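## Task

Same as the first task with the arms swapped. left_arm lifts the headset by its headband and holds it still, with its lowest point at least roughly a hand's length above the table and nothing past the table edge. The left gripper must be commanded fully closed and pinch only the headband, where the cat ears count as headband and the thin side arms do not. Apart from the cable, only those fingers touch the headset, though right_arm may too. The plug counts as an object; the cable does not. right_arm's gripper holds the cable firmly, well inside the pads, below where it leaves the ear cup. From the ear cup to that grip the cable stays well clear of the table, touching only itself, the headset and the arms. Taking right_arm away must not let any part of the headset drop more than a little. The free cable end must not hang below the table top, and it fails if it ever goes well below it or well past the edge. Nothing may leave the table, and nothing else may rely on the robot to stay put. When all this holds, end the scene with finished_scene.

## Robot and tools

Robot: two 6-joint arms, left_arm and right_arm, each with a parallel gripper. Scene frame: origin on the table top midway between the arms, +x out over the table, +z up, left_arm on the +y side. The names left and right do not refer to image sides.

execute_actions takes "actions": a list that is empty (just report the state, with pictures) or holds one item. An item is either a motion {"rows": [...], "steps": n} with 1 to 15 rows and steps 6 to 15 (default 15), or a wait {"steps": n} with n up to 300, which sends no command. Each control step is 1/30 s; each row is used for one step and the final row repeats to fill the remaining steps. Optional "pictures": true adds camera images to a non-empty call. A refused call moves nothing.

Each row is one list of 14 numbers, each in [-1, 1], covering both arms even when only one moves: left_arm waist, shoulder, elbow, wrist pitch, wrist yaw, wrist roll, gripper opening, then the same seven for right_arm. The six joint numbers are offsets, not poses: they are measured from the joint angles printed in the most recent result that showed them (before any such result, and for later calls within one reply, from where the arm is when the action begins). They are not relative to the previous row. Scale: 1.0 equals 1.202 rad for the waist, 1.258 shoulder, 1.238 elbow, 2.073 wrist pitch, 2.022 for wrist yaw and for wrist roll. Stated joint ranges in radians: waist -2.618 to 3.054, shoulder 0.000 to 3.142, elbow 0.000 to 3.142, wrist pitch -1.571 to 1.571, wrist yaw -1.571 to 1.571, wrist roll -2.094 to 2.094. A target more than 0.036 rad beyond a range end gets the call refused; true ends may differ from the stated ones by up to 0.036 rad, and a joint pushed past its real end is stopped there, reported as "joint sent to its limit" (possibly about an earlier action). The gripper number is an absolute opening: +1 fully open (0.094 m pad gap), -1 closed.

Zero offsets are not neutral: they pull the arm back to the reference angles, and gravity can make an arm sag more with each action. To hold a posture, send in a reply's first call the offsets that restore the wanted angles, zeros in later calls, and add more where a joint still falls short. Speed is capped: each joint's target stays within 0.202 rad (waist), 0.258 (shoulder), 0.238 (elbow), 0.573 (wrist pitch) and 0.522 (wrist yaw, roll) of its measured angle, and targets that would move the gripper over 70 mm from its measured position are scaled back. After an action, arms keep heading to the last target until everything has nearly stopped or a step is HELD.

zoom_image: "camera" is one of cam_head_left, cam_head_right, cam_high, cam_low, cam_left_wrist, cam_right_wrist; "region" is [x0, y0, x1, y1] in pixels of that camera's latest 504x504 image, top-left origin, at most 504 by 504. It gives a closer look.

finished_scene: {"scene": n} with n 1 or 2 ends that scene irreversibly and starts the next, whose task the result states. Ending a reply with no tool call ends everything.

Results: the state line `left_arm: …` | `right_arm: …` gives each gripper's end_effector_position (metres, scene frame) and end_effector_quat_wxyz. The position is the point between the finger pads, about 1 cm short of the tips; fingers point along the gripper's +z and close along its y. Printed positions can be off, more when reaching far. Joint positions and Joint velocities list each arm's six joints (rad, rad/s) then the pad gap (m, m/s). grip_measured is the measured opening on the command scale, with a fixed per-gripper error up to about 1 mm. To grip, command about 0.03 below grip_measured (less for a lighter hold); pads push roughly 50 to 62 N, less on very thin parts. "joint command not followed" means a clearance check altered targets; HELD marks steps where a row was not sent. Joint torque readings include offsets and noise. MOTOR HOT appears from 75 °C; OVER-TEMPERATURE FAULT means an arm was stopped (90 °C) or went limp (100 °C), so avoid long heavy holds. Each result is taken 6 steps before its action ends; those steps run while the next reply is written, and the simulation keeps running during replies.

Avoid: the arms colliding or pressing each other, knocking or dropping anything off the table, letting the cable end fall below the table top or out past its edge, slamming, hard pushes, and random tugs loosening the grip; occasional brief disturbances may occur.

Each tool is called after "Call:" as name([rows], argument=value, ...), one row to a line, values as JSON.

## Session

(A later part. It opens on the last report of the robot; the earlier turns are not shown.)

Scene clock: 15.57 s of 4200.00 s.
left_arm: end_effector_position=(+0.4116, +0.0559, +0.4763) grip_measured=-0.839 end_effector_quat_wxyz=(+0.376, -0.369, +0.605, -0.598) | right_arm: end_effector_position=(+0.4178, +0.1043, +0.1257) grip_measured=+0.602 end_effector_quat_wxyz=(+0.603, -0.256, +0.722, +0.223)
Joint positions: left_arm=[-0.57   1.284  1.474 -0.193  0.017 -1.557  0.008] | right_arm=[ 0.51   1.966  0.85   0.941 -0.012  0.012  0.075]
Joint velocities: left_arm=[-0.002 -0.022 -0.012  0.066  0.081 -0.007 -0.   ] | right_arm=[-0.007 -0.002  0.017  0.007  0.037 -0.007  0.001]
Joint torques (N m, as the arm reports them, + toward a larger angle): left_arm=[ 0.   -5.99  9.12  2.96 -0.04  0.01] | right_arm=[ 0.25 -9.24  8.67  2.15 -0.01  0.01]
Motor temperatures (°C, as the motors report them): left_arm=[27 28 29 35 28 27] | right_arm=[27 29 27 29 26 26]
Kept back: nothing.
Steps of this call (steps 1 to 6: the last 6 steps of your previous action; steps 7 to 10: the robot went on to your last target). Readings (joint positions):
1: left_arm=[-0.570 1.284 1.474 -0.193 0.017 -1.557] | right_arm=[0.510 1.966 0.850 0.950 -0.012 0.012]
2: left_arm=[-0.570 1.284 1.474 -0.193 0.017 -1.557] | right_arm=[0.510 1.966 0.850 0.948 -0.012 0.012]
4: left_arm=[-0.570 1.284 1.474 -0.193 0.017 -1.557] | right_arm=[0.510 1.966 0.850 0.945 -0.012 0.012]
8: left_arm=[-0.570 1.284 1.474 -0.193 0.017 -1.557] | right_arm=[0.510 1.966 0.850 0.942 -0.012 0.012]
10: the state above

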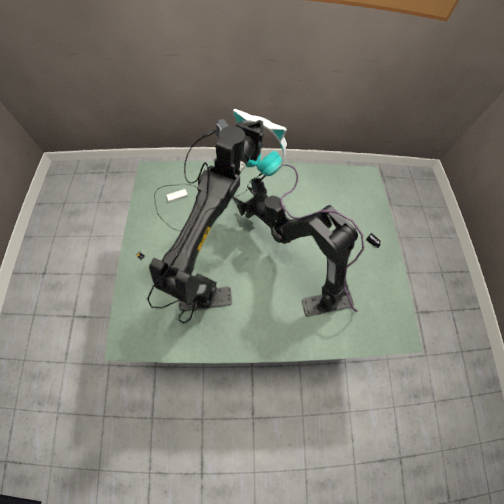

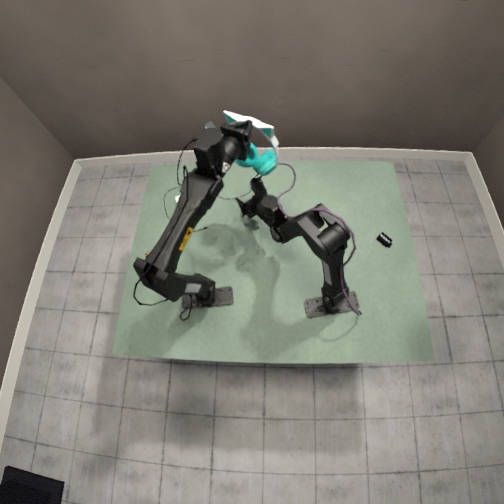

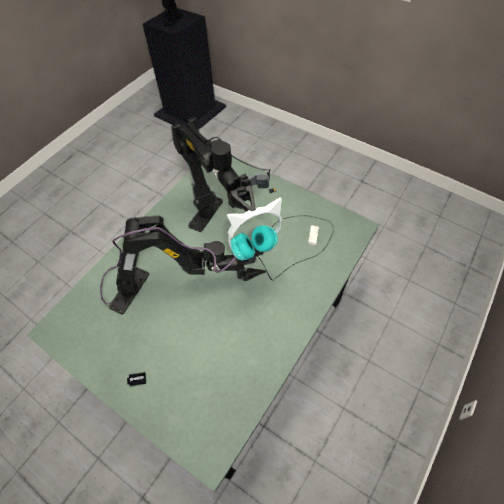

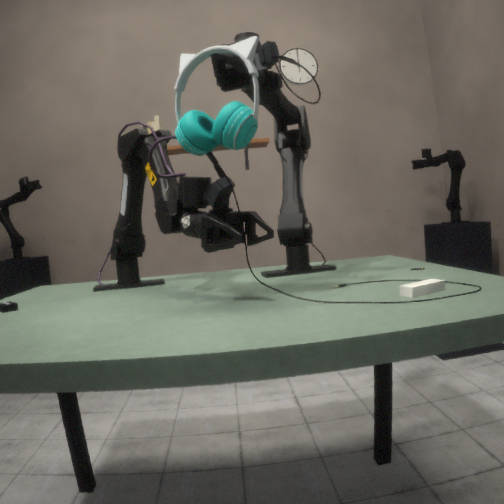

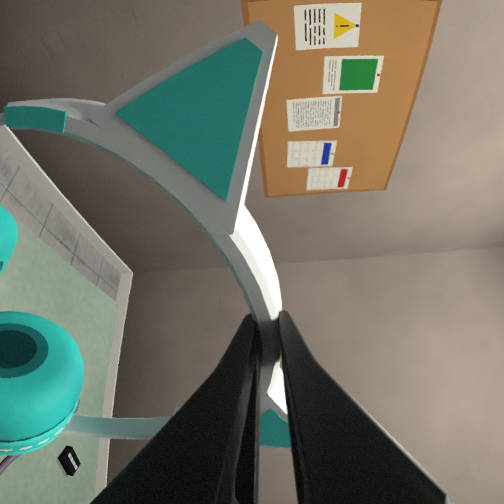

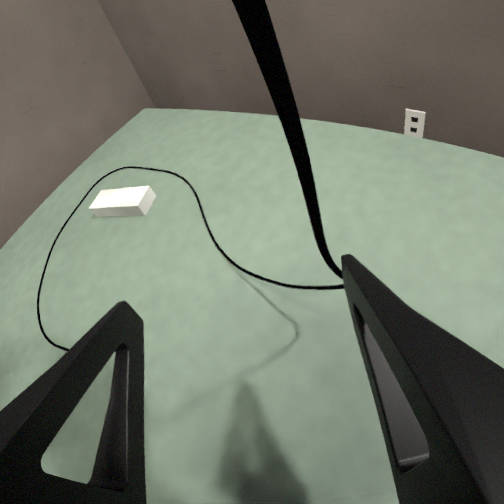

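Call:
zoom_image(camera="cam_low", region=[150,130,330,310])

Region (150, 130, 330, 310) of cam_low's 504x504 image, scaled by 2.800, with more detail than that image has.

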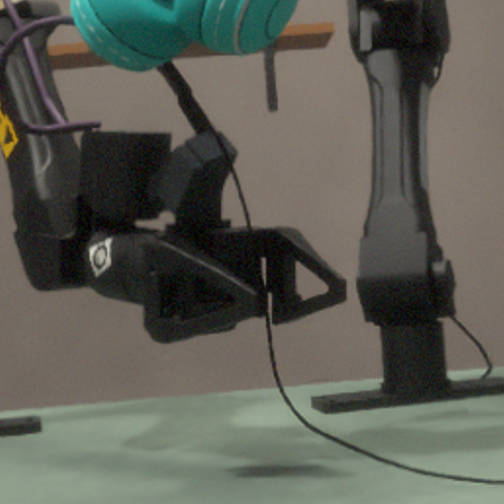

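Call:
execute_actions([
  {"rows":[[0,-0.006,0.012,0.035,0,0,-1,-0.035,0.04,0.055,0,0,0,0.6],[0,-0.006,0.012,0.035,0,0,-1,-0.035,0.078,0.11,-0.005,0,0,0.2]],"steps":15},
])

Call:
execute_actions([
  {"steps":10},
], pictures=true)

Call:
zoom_image(camera="cam_low", region=[150,130,330,310])

Scene clock: 16.27 s of 4200.00 s.
left_arm: end_effector_position=(+0.4116, +0.0559, +0.4767) grip_measured=-0.839 end_effector_quat_wxyz=(+0.376, -0.368, +0.604, -0.598) | right_arm: end_effector_position=(+0.4517, +0.1029, +0.1145) grip_measured=+0.202 end_effector_quat_wxyz=(+0.605, -0.242, +0.729, +0.210)
Joint positions: left_arm=[-0.57   1.284  1.474 -0.191  0.017 -1.557  0.008] | right_arm=[ 0.469  2.066  0.962  0.925 -0.013  0.012  0.056]
Joint velocities: left_arm=[-0.022 -0.002 -0.012 -0.037 -0.007 -0.007  0.   ] | right_arm=[ 0.012  0.002  0.017 -0.051  0.095  0.022  0.001]
Joint torques (N m, as the arm reports them, + toward a larger angle): left_arm=[-0.03 -5.94  9.12  3.07 -0.02  0.  ] | right_arm=[-0.06 -9.84  9.16  2.26  0.02  0.01]
Motor temperatures (°C, as the motors report them): left_arm=[27 28 29 35 28 27] | right_arm=[27 29 28 29 26 26]
Steps of this call (steps 1 to 12: the robot went on to your last target; steps 13 to 21: the first 9 steps of this action). Readings (joint positions):
13: left_arm=[-0.570 1.284 1.474 -0.193 0.017 -1.557] | right_arm=[0.507 1.971 0.856 0.940 -0.014 0.012]
14: left_arm=[-0.570 1.284 1.474 -0.192 0.017 -1.557] | right_arm=[0.501 1.989 0.879 0.939 -0.015 0.012]
16: left_arm=[-0.570 1.284 1.474 -0.192 0.017 -1.557] | right_arm=[0.485 2.040 0.942 0.938 -0.015 0.012]
20: left_arm=[-0.570 1.284 1.474 -0.191 0.017 -1.557] | right_arm=[0.469 2.066 0.962 0.927 -0.013 0.012]
21: the state above

Scene clock: 16.60 s of 4200.00 s.
left_arm: end_effector_position=(+0.4116, +0.0559, +0.4767) grip_measured=-0.839 end_effector_quat_wxyz=(+0.376, -0.368, +0.604, -0.598) | right_arm: end_effector_position=(+0.4517, +0.1029, +0.1142) grip_measured=+0.202 end_effector_quat_wxyz=(+0.605, -0.242, +0.729, +0.210)
Joint positions: left_arm=[-0.57   1.284  1.474 -0.191  0.017 -1.557  0.008] | right_arm=[ 0.469  2.066  0.962  0.924 -0.013  0.012  0.056]
Joint velocities: left_arm=[-0.002 -0.022 -0.002  0.037  0.022  0.022  0.   ] | right_arm=[ 0.012 -0.012 -0.002 -0.081  0.007 -0.007 -0.001]
Joint torques (N m, as the arm reports them, + toward a larger angle): left_arm=[ 0.02 -5.98  9.09  3.06 -0.03 -0.01] | right_arm=[-0.19 -9.9   9.11  2.17  0.04  0.  ]
Motor temperatures (°C, as the motors report them): left_arm=[27 28 29 35 28 27] | right_arm=[27 29 28 29 26 26]
Kept back: nothing.
Steps of this call (steps 1 to 6: the last 6 steps of your previous action; steps 7 to 10: the robot went on to your last target). Readings (joint positions):
1: left_arm=[-0.570 1.284 1.474 -0.191 0.017 -1.557] | right_arm=[0.469 2.066 0.962 0.924 -0.013 0.012]
2: left_arm=[-0.570 1.284 1.474 -0.191 0.017 -1.557] | right_arm=[0.469 2.066 0.962 0.924 -0.013 0.012]
4: left_arm=[-0.570 1.284 1.474 -0.191 0.017 -1.557] | right_arm=[0.469 2.066 0.962 0.924 -0.013 0.012]
8: left_arm=[-0.570 1.284 1.474 -0.191 0.017 -1.557] | right_arm=[0.469 2.066 0.962 0.924 -0.013 0.012]
10: the state above

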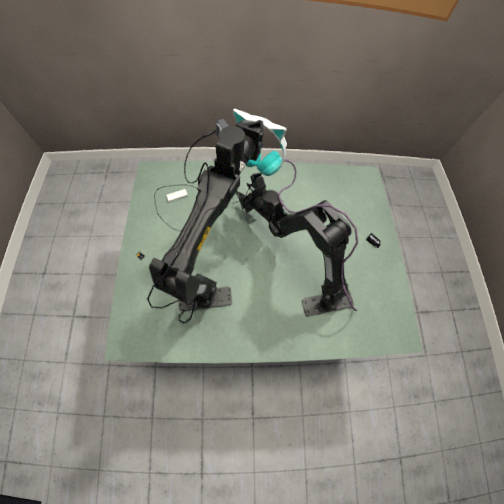

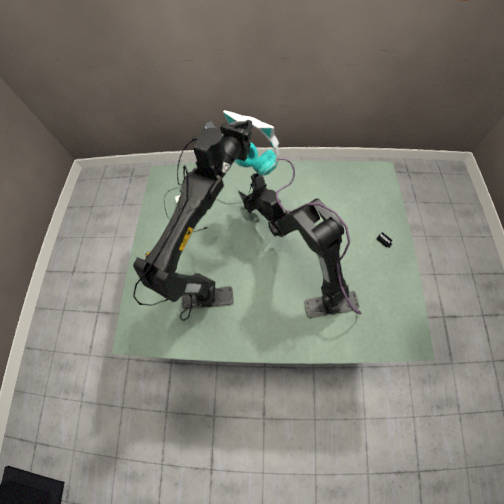

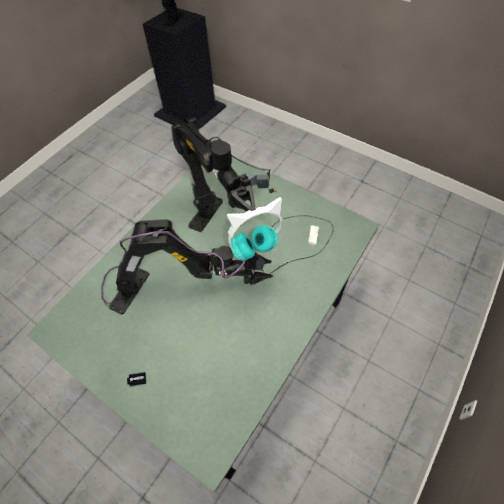

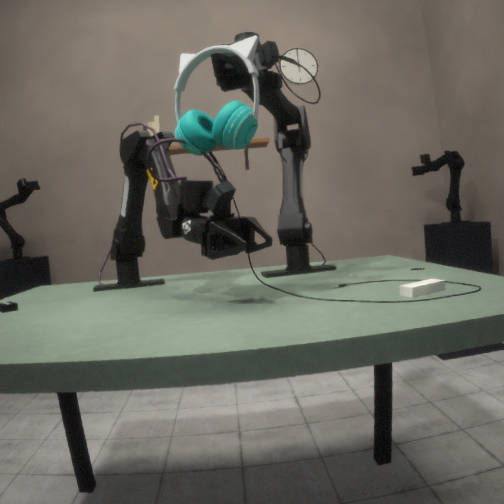

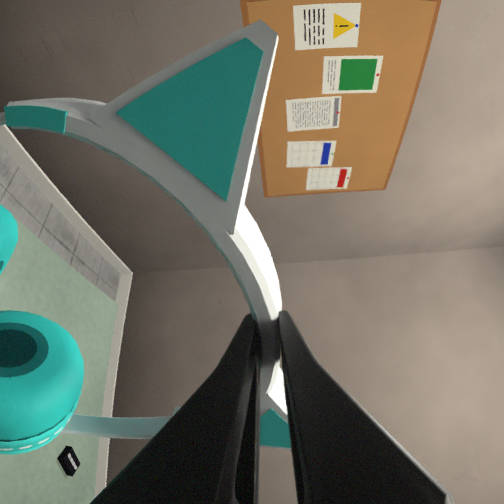

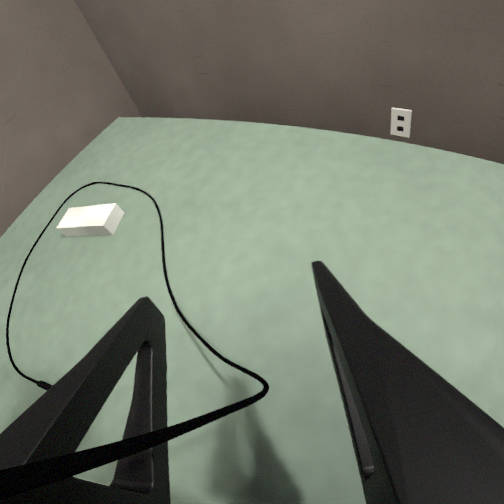

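Region (150, 130, 330, 310) of cam_low's 504x504 image, scaled by 2.800, with more detail than that image has.

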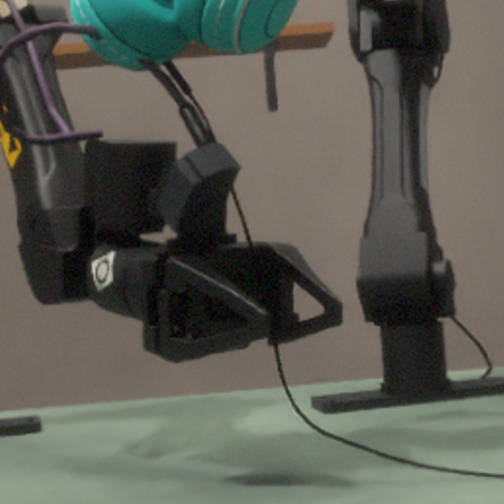

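Call:
execute_actions([
  {"rows":[[0,-0.006,0.012,0.035,0,0,-1,0,-0.015,0.01,0.02,0,0,0],[0,-0.006,0.012,0.035,0,0,-1,0,-0.015,0.01,0.02,0,0,-0.3],[0,-0.006,0.012,0.035,0,0,-1,0,-0.015,0.01,0.02,0,0,-0.6],[0,-0.006,0.012,0.035,0,0,-1,0,-0.015,0.01,0.02,0,0,-0.8],[0,-0.006,0.012,0.035,0,0,-1,0,-0.015,0.01,0.02,0,0,-1]],"steps":15},
])

Call:
execute_actions([
  {"steps":20},
], pictures=true)

Call:
zoom_image(camera="cam_low", region=[150,130,330,310])

Scene clock: 17.13 s of 4200.00 s.
left_arm: end_effector_position=(+0.4116, +0.0559, +0.4771) grip_measured=-0.839 end_effector_quat_wxyz=(+0.376, -0.368, +0.604, -0.599) | right_arm: end_effector_position=(+0.4522, +0.1033, +0.1181) grip_measured=-0.985 end_effector_quat_wxyz=(+0.611, -0.240, +0.724, +0.212)
Joint positions: left_arm=[-0.57   1.284  1.474 -0.19   0.017 -1.557  0.008] | right_arm=[ 0.469  2.066  0.962  0.94  -0.013  0.012  0.001]
Joint velocities: left_arm=[ 0.002 -0.012 -0.017 -0.081 -0.022 -0.007  0.   ] | right_arm=[-0.017 -0.007  0.002 -0.022 -0.022 -0.037 -0.001]
Joint torques (N m, as the arm reports them, + toward a larger angle): left_arm=[-0.03 -5.98  9.06  3.03 -0.02 -0.01] | right_arm=[  0.01 -11.14   7.94   2.33   0.01  -0.01]
Motor temperatures (°C, as the motors report them): left_arm=[27 28 29 36 28 27] | right_arm=[27 29 28 29 26 26]
Steps of this call (steps 1 to 7: the robot went on to your last target; steps 8 to 16: the first 9 steps of this action). Readings (joint positions):
8: left_arm=[-0.570 1.284 1.474 -0.191 0.017 -1.557] | right_arm=[0.469 2.066 0.962 0.925 -0.013 0.012]
9: left_arm=[-0.570 1.284 1.474 -0.191 0.017 -1.557] | right_arm=[0.469 2.066 0.962 0.928 -0.013 0.012]
11: left_arm=[-0.570 1.284 1.474 -0.190 0.017 -1.557] | right_arm=[0.469 2.066 0.962 0.934 -0.013 0.012]
15: left_arm=[-0.570 1.284 1.474 -0.190 0.017 -1.557] | right_arm=[0.469 2.066 0.962 0.939 -0.013 0.012]
16: the state above

Scene clock: 17.80 s of 4200.00 s.
left_arm: end_effector_position=(+0.4116, +0.0559, +0.4772) grip_measured=-0.839 end_effector_quat_wxyz=(+0.377, -0.368, +0.604, -0.599) | right_arm: end_effector_position=(+0.4523, +0.1033, +0.1186) grip_measured=-0.985 end_effector_quat_wxyz=(+0.611, -0.240, +0.724, +0.212)
Joint positions: left_arm=[-0.57   1.284  1.474 -0.189  0.017 -1.557  0.008] | right_arm=[ 0.469  2.066  0.962  0.941 -0.013  0.012  0.001]
Joint velocities: left_arm=[-0.002 -0.012 -0.012 -0.037  0.007  0.022  0.   ] | right_arm=[-0.012 -0.002  0.012 -0.007 -0.022  0.007  0.001]
Joint torques (N m, as the arm reports them, + toward a larger angle): left_arm=[ 0.06 -5.95  9.05  3.04 -0.01  0.  ] | right_arm=[ -0.01 -11.27   7.97   2.34   0.03   0.01]
Motor temperatures (°C, as the motors report them): left_arm=[27 28 29 36 28 27] | right_arm=[27 29 28 29 26 26]
Kept back: nothing.
Steps of this call (steps 1 to 6: the last 6 steps of your previous action; steps 7 to 15: the robot went on to your last target; steps 16 to 20: nothing new was sent). Readings (joint positions):
1: left_arm=[-0.570 1.284 1.474 -0.190 0.017 -1.557] | right_arm=[0.469 2.066 0.962 0.940 -0.013 0.012]
2: left_arm=[-0.570 1.284 1.474 -0.190 0.017 -1.557] | right_arm=[0.469 2.066 0.962 0.940 -0.013 0.012]
4: left_arm=[-0.570 1.284 1.474 -0.190 0.017 -1.557] | right_arm=[0.469 2.066 0.962 0.941 -0.013 0.012]
8: left_arm=[-0.570 1.284 1.474 -0.190 0.017 -1.557] | right_arm=[0.469 2.066 0.962 0.941 -0.013 0.012]
20: the state above
All arms were judged still, so your last target was given up. Only a new action makes them travel on or press farther. Fingers that are still opening or closing keep moving.

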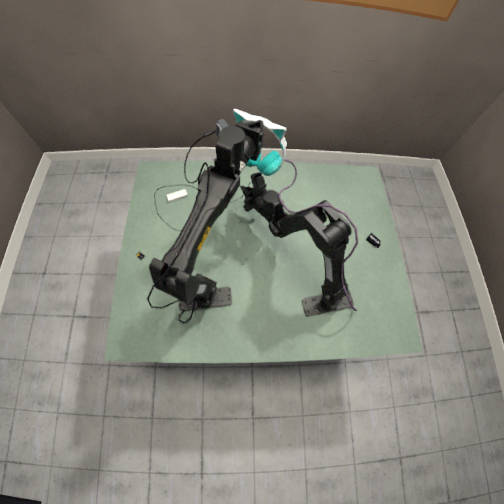

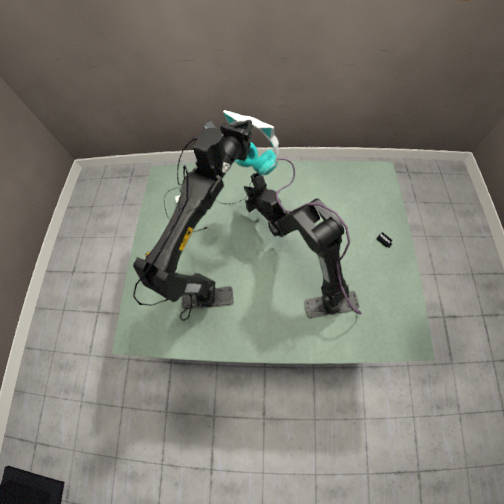

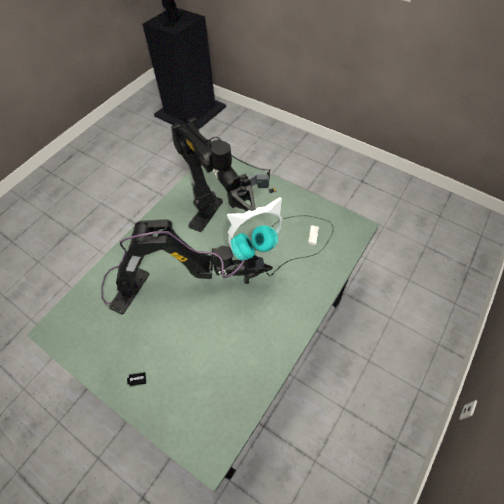

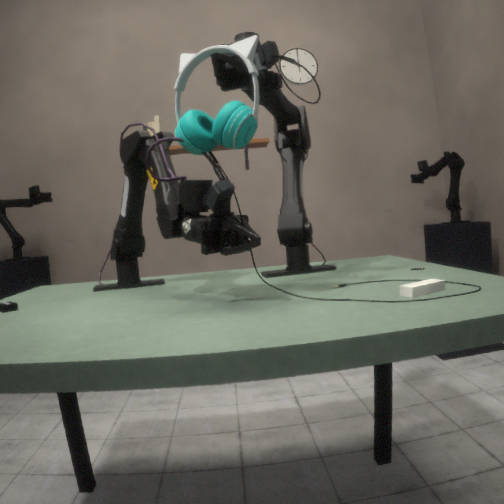

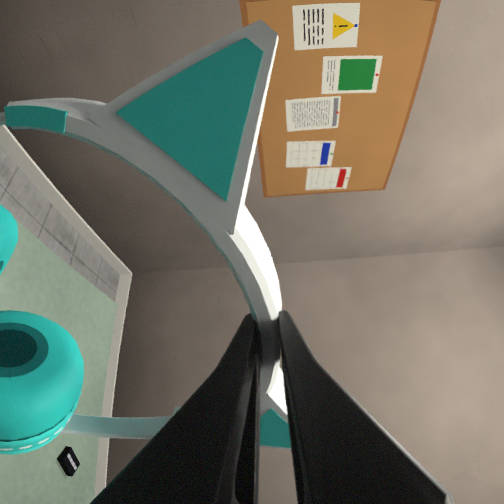

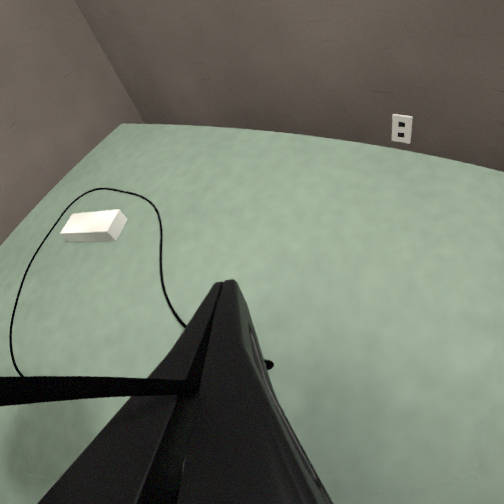

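Region (150, 130, 330, 310) of cam_low's 504x504 image, scaled by 2.800, with more detail than that image has.

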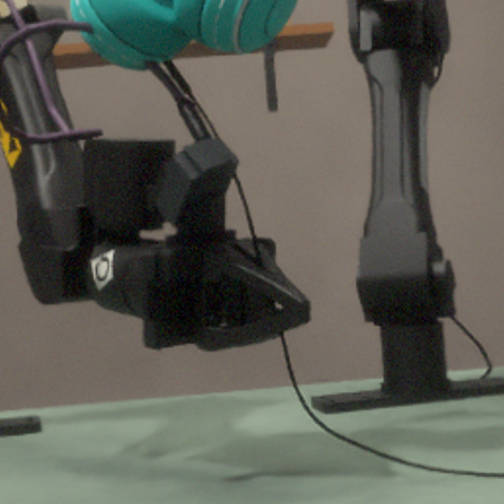

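Call:
execute_actions([
  {"rows":[[0,-0.006,0.012,0.035,0,0,-1,0,0,0,0,0,0,-0.6],[0,-0.006,0.012,0.035,0,0,-1,0,0,0,0,0,0,-0.5],[0,-0.006,0.012,0.035,0,0,-1,0,-0.02,-0.015,0.01,0,0,-0.5],[0,-0.006,0.012,0.035,0,0,-1,0,-0.045,-0.03,0.01,0,0,-0.5]],"steps":15},
])

Call:
execute_actions([
  {"rows":[[0,0,0,0,0,0,-1,0,0,0,0,0,0,-0.5],[0,0,0,0,0,0,-1,0,0,0,0,0,0,-0.5],[0,0,0,0,0,0,-1,0,0,0,0,0,0,-0.7],[0,0,0,0,0,0,-1,0,0,0,0,0,0,-0.85],[0,0,0,0,0,0,-1,0,0,0,0,0,0,-1]],"steps":15},
])

Call:
execute_actions([
  {"steps":20},
], pictures=true)

Call:
zoom_image(camera="cam_low", region=[150,130,330,310])

Scene clock: 18.70 s of 4200.00 s.
left_arm: end_effector_position=(+0.4116, +0.0559, +0.4774) grip_measured=-0.839 end_effector_quat_wxyz=(+0.377, -0.368, +0.603, -0.599) | right_arm: end_effector_position=(+0.4465, +0.0990, +0.1183) grip_measured=-0.502 end_effector_quat_wxyz=(+0.609, -0.241, +0.726, +0.211)
Joint positions: left_arm=[-0.57   1.284  1.474 -0.188  0.017 -1.557  0.008] | right_arm=[ 0.469  2.043  0.93   0.942 -0.013  0.012  0.023]
Joint velocities: left_arm=[-0.007 -0.017 -0.007 -0.037  0.037 -0.007 -0.   ] | right_arm=[ 0.022 -0.027  0.007  0.022 -0.037  0.051 -0.   ]
Joint torques (N m, as the arm reports them, + toward a larger angle): left_arm=[-0.04 -5.97  9.05  3.05 -0.06  0.01] | right_arm=[ -0.02 -11.98   6.35   2.28   0.02   0.01]
Motor temperatures (°C, as the motors report them): left_arm=[27 28 30 36 28 27] | right_arm=[27 29 28 30 26 26]
Steps of this call (steps 1 to 18: nothing new was sent; steps 19 to 27: the first 9 steps of this action). Readings (joint positions):
19: left_arm=[-0.570 1.284 1.474 -0.189 0.017 -1.557] | right_arm=[0.469 2.066 0.962 0.941 -0.013 0.012]
20: left_arm=[-0.570 1.284 1.474 -0.189 0.017 -1.557] | right_arm=[0.469 2.066 0.962 0.941 -0.013 0.012]
22: left_arm=[-0.570 1.284 1.474 -0.189 0.017 -1.557] | right_arm=[0.469 2.063 0.955 0.942 -0.013 0.012]
26: left_arm=[-0.570 1.284 1.474 -0.188 0.017 -1.557] | right_arm=[0.469 2.045 0.930 0.942 -0.013 0.012]
27: the state above

Scene clock: 19.20 s of 4200.00 s.
left_arm: end_effector_position=(+0.4141, +0.0547, +0.4623) grip_measured=-0.839 end_effector_quat_wxyz=(+0.366, -0.378, +0.620, -0.582) | right_arm: end_effector_position=(+0.4463, +0.0989, +0.1181) grip_measured=-0.985 end_effector_quat_wxyz=(+0.608, -0.241, +0.727, +0.211)
Joint positions: left_arm=[-0.57   1.292  1.474 -0.235  0.017 -1.557  0.008] | right_arm=[ 0.469  2.042  0.93   0.938 -0.013  0.012  0.001]
Joint velocities: left_arm=[-0.012  0.017 -0.012  0.007 -0.007  0.037 -0.001] | right_arm=[-0.007 -0.017  0.007 -0.007 -0.022 -0.022 -0.001]
Joint torques (N m, as the arm reports them, + toward a larger angle): left_arm=[-0.01 -6.39  7.75  2.91 -0.02  0.  ] | right_arm=[-0.02 -9.45  6.78  2.18  0.02 -0.01]
Motor temperatures (°C, as the motors report them): left_arm=[27 28 30 37 28 27] | right_arm=[27 30 28 30 26 26]
Steps of this call (steps 1 to 6: the last 6 steps of your previous action; steps 7 to 15: the first 9 steps of this action, its rows measured from where the robot was after step 6). Readings (joint positions):
6: left_arm=[-0.570 1.284 1.474 -0.188 0.017 -1.557] | right_arm=[0.469 2.042 0.930 0.943 -0.013 0.012]
7: left_arm=[-0.570 1.284 1.474 -0.192 0.017 -1.557] | right_arm=[0.469 2.042 0.930 0.942 -0.013 0.012]
8: left_arm=[-0.570 1.284 1.474 -0.199 0.017 -1.557] | right_arm=[0.469 2.042 0.930 0.942 -0.013 0.012]
10: left_arm=[-0.570 1.286 1.474 -0.214 0.017 -1.557] | right_arm=[0.469 2.042 0.930 0.940 -0.013 0.012]
14: left_arm=[-0.570 1.292 1.474 -0.232 0.017 -1.557] | right_arm=[0.469 2.042 0.930 0.938 -0.013 0.012]
15: the state above

Scene clock: 19.87 s of 4200.00 s.
left_arm: end_effector_position=(+0.4142, +0.0546, +0.4610) grip_measured=-0.839 end_effector_quat_wxyz=(+0.365, -0.379, +0.621, -0.581) | right_arm: end_effector_position=(+0.4463, +0.0989, +0.1178) grip_measured=-0.985 end_effector_quat_wxyz=(+0.607, -0.241, +0.727, +0.211)
Joint positions: left_arm=[-0.57   1.293  1.474 -0.24   0.017 -1.557  0.008] | right_arm=[ 0.469  2.042  0.93   0.937 -0.013  0.012  0.001]
Joint velocities: left_arm=[-0.002 -0.017 -0.017 -0.022  0.037 -0.022 -0.   ] | right_arm=[-0.002  0.002 -0.007  0.007  0.022 -0.007  0.001]
Joint torques (N m, as the arm reports them, + toward a larger angle): left_arm=[-0.01 -6.28  7.74  2.84 -0.03  0.  ] | right_arm=[-0.02 -9.38  6.76  2.15  0.03  0.  ]
Motor temperatures (°C, as the motors report them): left_arm=[27 28 30 37 28 27] | right_arm=[27 30 28 30 26 26]
Kept back: nothing.
Steps of this call (steps 1 to 6: the last 6 steps of your previous action; steps 7 to 15: the robot went on to your last target; steps 16 to 20: nothing new was sent). Readings (joint positions):
1: left_arm=[-0.570 1.293 1.474 -0.237 0.017 -1.557] | right_arm=[0.469 2.042 0.930 0.938 -0.013 0.012]
2: left_arm=[-0.570 1.293 1.474 -0.238 0.017 -1.557] | right_arm=[0.469 2.042 0.930 0.938 -0.013 0.012]
4: left_arm=[-0.570 1.293 1.474 -0.240 0.017 -1.557] | right_arm=[0.469 2.042 0.930 0.937 -0.013 0.012]
8: left_arm=[-0.570 1.293 1.474 -0.240 0.017 -1.557] | right_arm=[0.469 2.042 0.930 0.937 -0.013 0.012]
20: the state above
All arms were judged still, so your last target was given up. Only a new action makes them travel on or press farther. Fingers that are still opening or closing keep moving.

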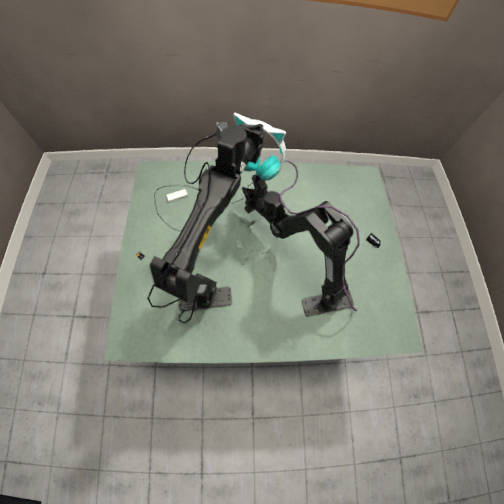

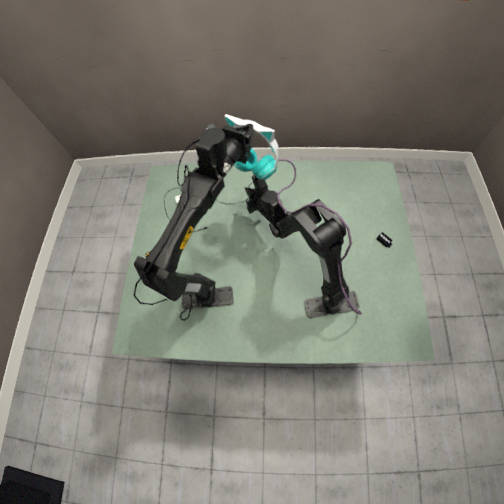

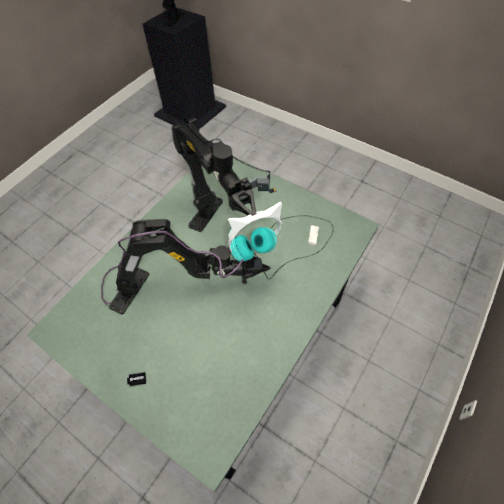

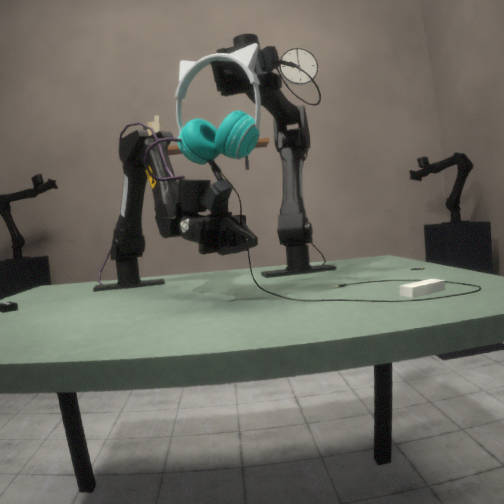

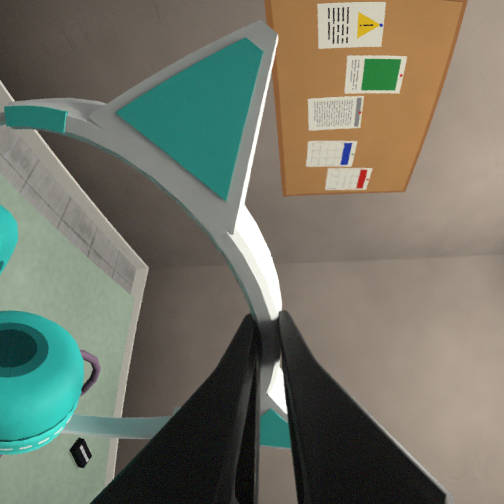

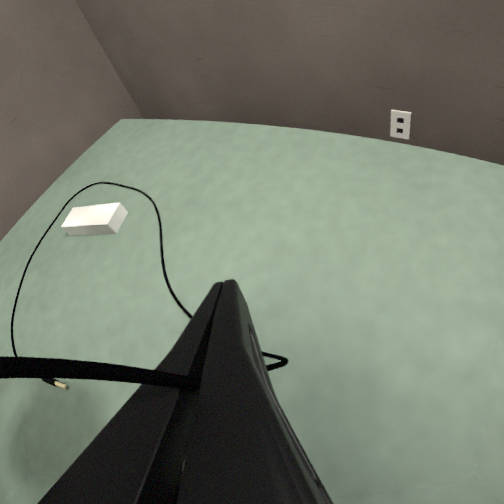

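Region (150, 130, 330, 310) of cam_low's 504x504 image, scaled by 2.800, with more detail than that image has.

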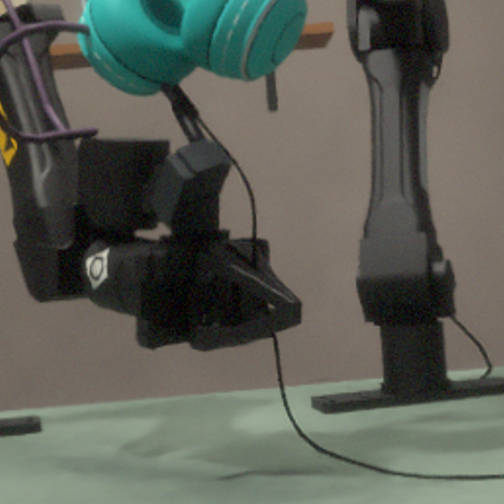

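Call:
execute_actions([
  {"rows":[[0,-0.008,0.012,0.03,0,0,-1,0,0,0,0,0,0,-0.4],[0,-0.012,0.014,0.05,0,0,-1,0,-0.01,0,0.005,0,0,-0.1],[0,-0.014,0.016,0.06,0,0,-1,0,-0.03,-0.025,0.01,0,0,-0.1],[0,-0.014,0.016,0.06,0,0,-1,0,-0.055,-0.05,0.015,0,0,-0.1]],"steps":15},
])

Call:
execute_actions([
  {"steps":12},
], pictures=true)

Call:
zoom_image(camera="cam_low", region=[150,130,330,310])

Scene clock: 20.43 s of 4200.00 s.
left_arm: end_effector_position=(+0.4145, +0.0545, +0.4722) grip_measured=-0.839 end_effector_quat_wxyz=(+0.374, -0.371, +0.608, -0.595) | right_arm: end_effector_position=(+0.4355, +0.0908, +0.1149) grip_measured=-0.102 end_effector_quat_wxyz=(+0.601, -0.243, +0.732, +0.209)
Joint positions: left_arm=[-0.57   1.293  1.474 -0.195  0.017 -1.557  0.008] | right_arm=[ 0.469  2.005  0.873  0.941 -0.013  0.012  0.042]
Joint velocities: left_arm=[-0.007 -0.012 -0.017  0.037  0.051 -0.007  0.   ] | right_arm=[-0.012 -0.012 -0.012 -0.022 -0.007  0.007  0.   ]
Joint torques (N m, as the arm reports them, + toward a larger angle): left_arm=[-0.01 -7.01  9.59  3.01 -0.02  0.  ] | right_arm=[ -0.04 -11.68   6.19   2.35   0.02   0.  ]
Motor temperatures (°C, as the motors report them): left_arm=[27 28 30 37 28 27] | right_arm=[27 30 28 30 26 26]
Steps of this call (steps 1 to 8: nothing new was sent; steps 9 to 17: the first 9 steps of this action). Readings (joint positions):
9: left_arm=[-0.570 1.293 1.474 -0.240 0.017 -1.557] | right_arm=[0.469 2.042 0.930 0.936 -0.013 0.012]
10: left_arm=[-0.570 1.293 1.474 -0.237 0.017 -1.557] | right_arm=[0.469 2.042 0.930 0.936 -0.013 0.012]
12: left_arm=[-0.570 1.293 1.474 -0.224 0.017 -1.557] | right_arm=[0.469 2.035 0.917 0.940 -0.013 0.012]
16: left_arm=[-0.570 1.293 1.474 -0.198 0.017 -1.557] | right_arm=[0.469 2.006 0.874 0.940 -0.013 0.012]
17: the state above

Scene clock: 20.83 s of 4200.00 s.
left_arm: end_effector_position=(+0.4146, +0.0544, +0.4741) grip_measured=-0.839 end_effector_quat_wxyz=(+0.375, -0.369, +0.606, -0.597) | right_arm: end_effector_position=(+0.4357, +0.0909, +0.1164) grip_measured=-0.102 end_effector_quat_wxyz=(+0.603, -0.242, +0.730, +0.210)
Joint positions: left_arm=[-0.57   1.293  1.474 -0.187  0.017 -1.557  0.008] | right_arm=[ 0.469  2.004  0.873  0.945 -0.013  0.012  0.042]
Joint velocities: left_arm=[-0.007 -0.007  0.002  0.051 -0.037 -0.081 -0.   ] | right_arm=[ 0.002 -0.007 -0.002  0.022 -0.007  0.037 -0.001]
Joint torques (N m, as the arm reports them, + toward a larger angle): left_arm=[ 0.01 -7.03  9.51  3.05 -0.02  0.  ] | right_arm=[ -0.05 -11.66   6.24   2.32   0.03  -0.02]
Motor temperatures (°C, as the motors report them): left_arm=[27 28 30 37 28 27] | right_arm=[27 30 28 30 26 26]
Kept back: nothing.
Steps of this call (steps 1 to 6: the last 6 steps of your previous action; steps 7 to 12: the robot went on to your last target). Readings (joint positions):
1: left_arm=[-0.570 1.293 1.474 -0.192 0.017 -1.557] | right_arm=[0.469 2.004 0.873 0.942 -0.013 0.012]
2: left_arm=[-0.570 1.293 1.474 -0.191 0.017 -1.557] | right_arm=[0.469 2.004 0.873 0.943 -0.013 0.012]
4: left_arm=[-0.570 1.293 1.474 -0.189 0.017 -1.557] | right_arm=[0.469 2.004 0.873 0.945 -0.013 0.012]
8: left_arm=[-0.570 1.293 1.474 -0.187 0.017 -1.557] | right_arm=[0.469 2.004 0.873 0.945 -0.013 0.012]
12: the state above

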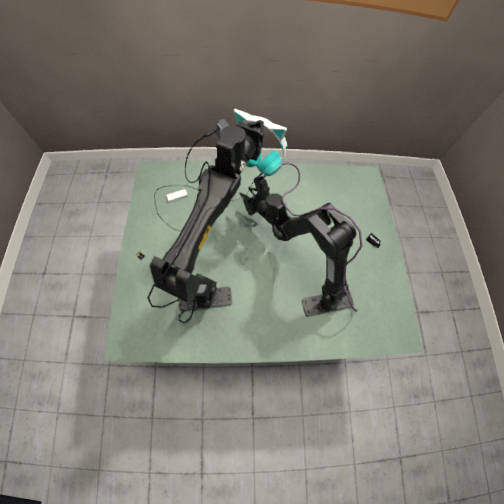

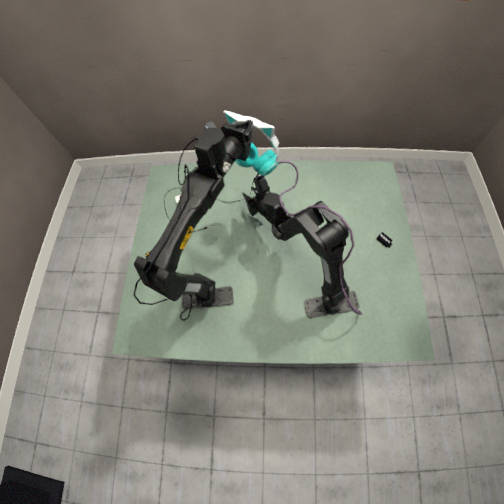

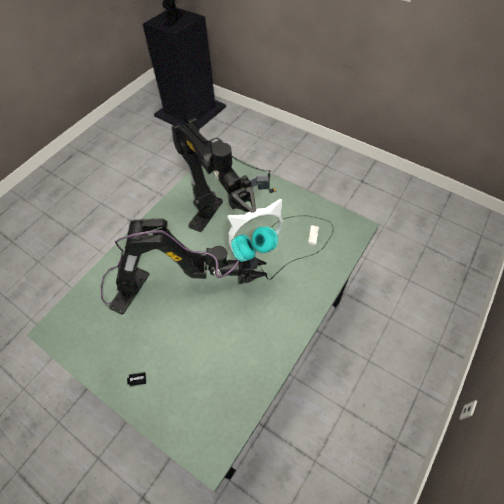

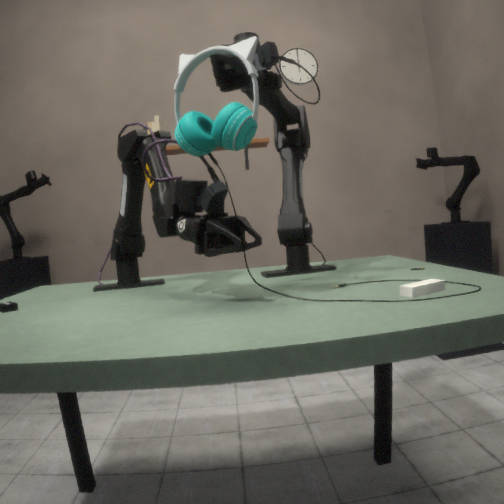

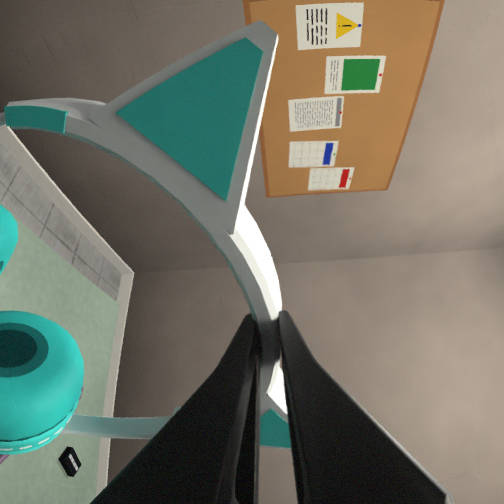

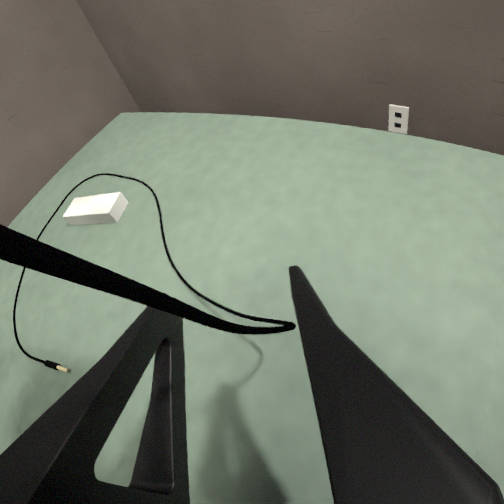

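Region (150, 130, 330, 310) of cam_low's 504x504 image, scaled by 2.800, with more detail than that image has.

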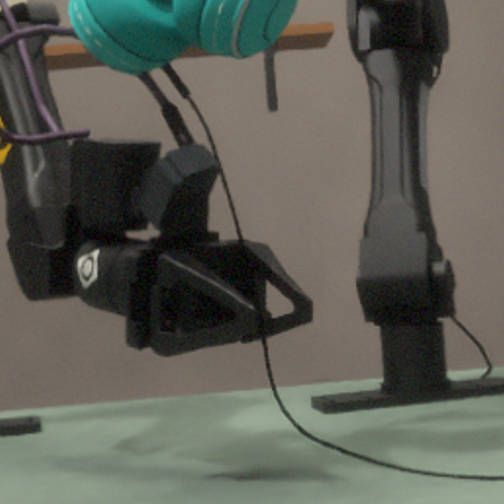

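Call:
execute_actions([
  {"rows":[[0,-0.01,0.012,0.035,0,0,-1,0,0,0.035,0.01,0,0,-0.1],[0,-0.01,0.012,0.035,0,0,-1,0,0,0.035,0.01,0,0,-0.3],[0,-0.01,0.012,0.035,0,0,-1,0,0,0.035,0.01,0,0,-0.5],[0,-0.01,0.012,0.035,0,0,-1,0,0,0.035,0.01,0,0,-0.7],[0,-0.01,0.012,0.035,0,0,-1,0,0,0.035,0.01,0,0,-0.85],[0,-0.01,0.012,0.035,0,0,-1,0,0,0.035,0.01,0,0,-1]],"steps":15},
])

Call:
execute_actions([
  {"steps":20},
], pictures=true)

Call:
zoom_image(camera="cam_low", region=[150,130,330,310])

Scene clock: 21.53 s of 4200.00 s.
left_arm: end_effector_position=(+0.4146, +0.0544, +0.4743) grip_measured=-0.839 end_effector_quat_wxyz=(+0.375, -0.369, +0.605, -0.597) | right_arm: end_effector_position=(+0.4390, +0.0934, +0.1240) grip_measured=-0.980 end_effector_quat_wxyz=(+0.611, -0.240, +0.724, +0.212)
Joint positions: left_arm=[-0.57   1.293  1.474 -0.186  0.017 -1.557  0.008] | right_arm=[ 0.469  2.004  0.89   0.948 -0.013  0.012  0.001]
Joint velocities: left_arm=[-0.007 -0.002 -0.002  0.022 -0.007 -0.007  0.   ] | right_arm=[-0.017 -0.002  0.002 -0.022  0.037 -0.037 -0.001]
Joint torques (N m, as the arm reports them, + toward a larger angle): left_arm=[ 0.04 -6.59  9.09  3.06 -0.03  0.  ] | right_arm=[-0.05 -9.11  9.27  2.29  0.03 -0.01]
Motor temperatures (°C, as the motors report them): left_arm=[27 28 30 38 28 27] | right_arm=[27 30 28 30 26 26]
Steps of this call (steps 1 to 12: the robot went on to your last target; steps 13 to 21: the first 9 steps of this action). Readings (joint positions):
13: left_arm=[-0.570 1.293 1.474 -0.187 0.017 -1.557] | right_arm=[0.469 2.004 0.875 0.945 -0.013 0.012]
14: left_arm=[-0.570 1.293 1.474 -0.187 0.017 -1.557] | right_arm=[0.469 2.004 0.878 0.945 -0.013 0.012]
16: left_arm=[-0.570 1.293 1.474 -0.186 0.017 -1.557] | right_arm=[0.469 2.004 0.886 0.946 -0.013 0.012]
20: left_arm=[-0.570 1.293 1.474 -0.186 0.017 -1.557] | right_arm=[0.469 2.004 0.890 0.948 -0.013 0.012]
21: the state above

Scene clock: 22.20 s of 4200.00 s.
left_arm: end_effector_position=(+0.4146, +0.0544, +0.4743) grip_measured=-0.839 end_effector_quat_wxyz=(+0.375, -0.369, +0.605, -0.597) | right_arm: end_effector_position=(+0.4390, +0.0934, +0.1240) grip_measured=-0.980 end_effector_quat_wxyz=(+0.611, -0.240, +0.724, +0.212)
Joint positions: left_arm=[-0.57   1.293  1.474 -0.186  0.017 -1.557  0.008] | right_arm=[ 0.469  2.004  0.89   0.948 -0.013  0.012  0.001]
Joint velocities: left_arm=[-0.002 -0.002 -0.017  0.051  0.051  0.081 -0.001] | right_arm=[-0.012  0.002 -0.007 -0.007 -0.007 -0.007  0.   ]
Joint torques (N m, as the arm reports them, + toward a larger angle): left_arm=[ 0.01 -6.58  9.13  3.05 -0.02  0.01] | right_arm=[-0.04 -9.09  9.27  2.29  0.03  0.  ]
Motor temperatures (°C, as the motors report them): left_arm=[27 28 30 38 28 27] | right_arm=[27 30 28 30 26 26]
Kept back: nothing.
Steps of this call (steps 1 to 6: the last 6 steps of your previous action; steps 7 to 15: the robot went on to your last target; steps 16 to 20: nothing new was sent). Readings (joint positions):
1: left_arm=[-0.570 1.293 1.474 -0.186 0.017 -1.557] | right_arm=[0.469 2.004 0.890 0.948 -0.013 0.012]
2: left_arm=[-0.570 1.293 1.474 -0.186 0.017 -1.557] | right_arm=[0.469 2.004 0.890 0.948 -0.013 0.012]
4: left_arm=[-0.570 1.293 1.474 -0.186 0.017 -1.557] | right_arm=[0.469 2.004 0.890 0.948 -0.013 0.012]
8: left_arm=[-0.570 1.293 1.474 -0.186 0.017 -1.557] | right_arm=[0.469 2.004 0.890 0.948 -0.013 0.012]
20: the state above
All arms were judged still, so your last target was given up. Only a new action makes them travel on or press farther. Fingers that are still opening or closing keep moving.

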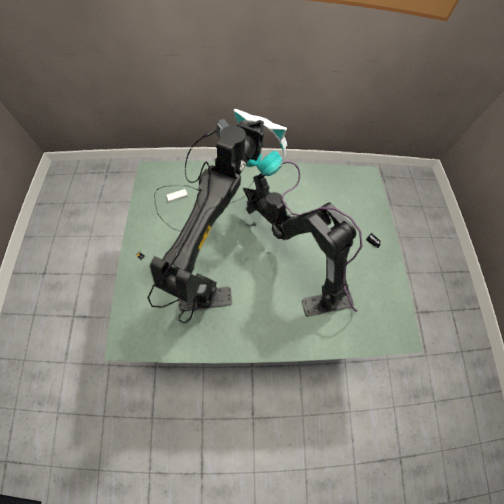

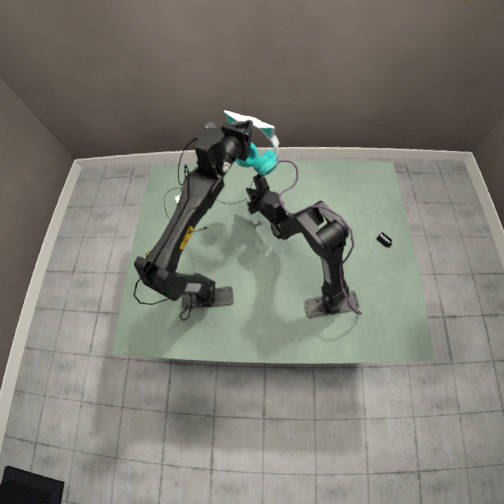

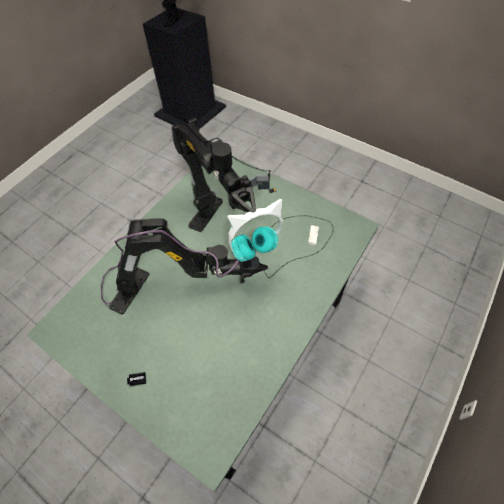

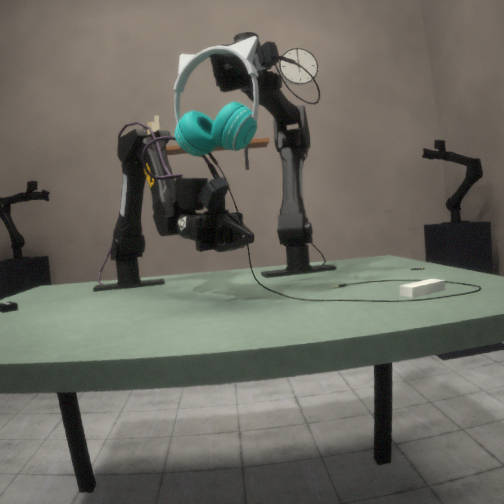

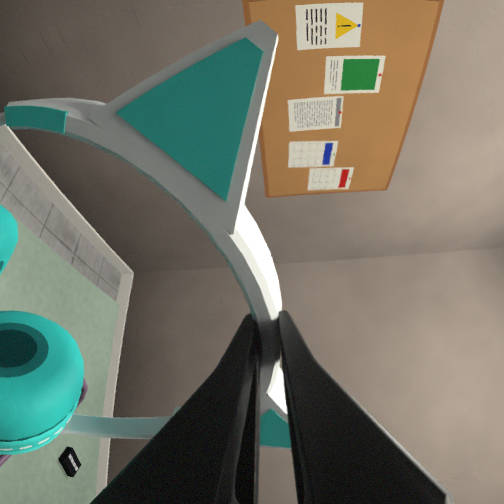

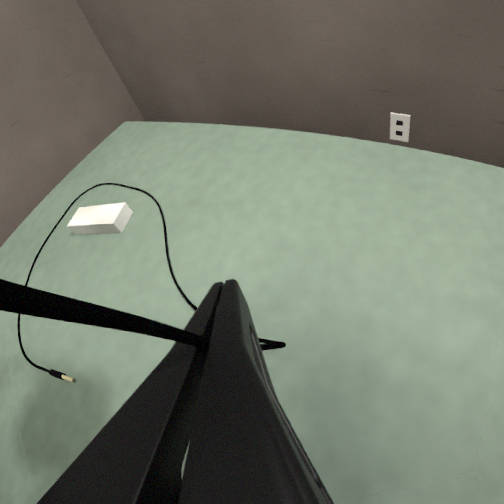

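Region (150, 130, 330, 310) of cam_low's 504x504 image, scaled by 2.800, with more detail than that image has.

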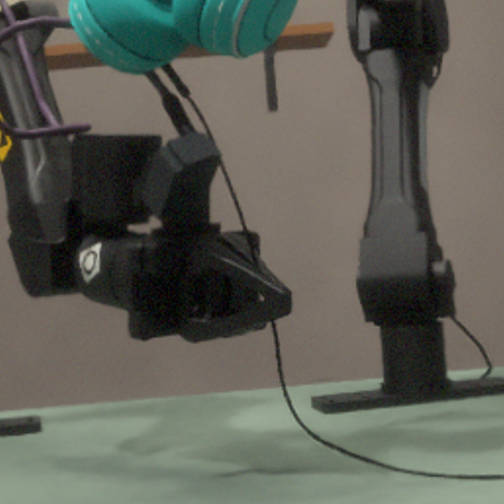

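Call:
finished_scene(scene=2)

The scene is finished: the task was done.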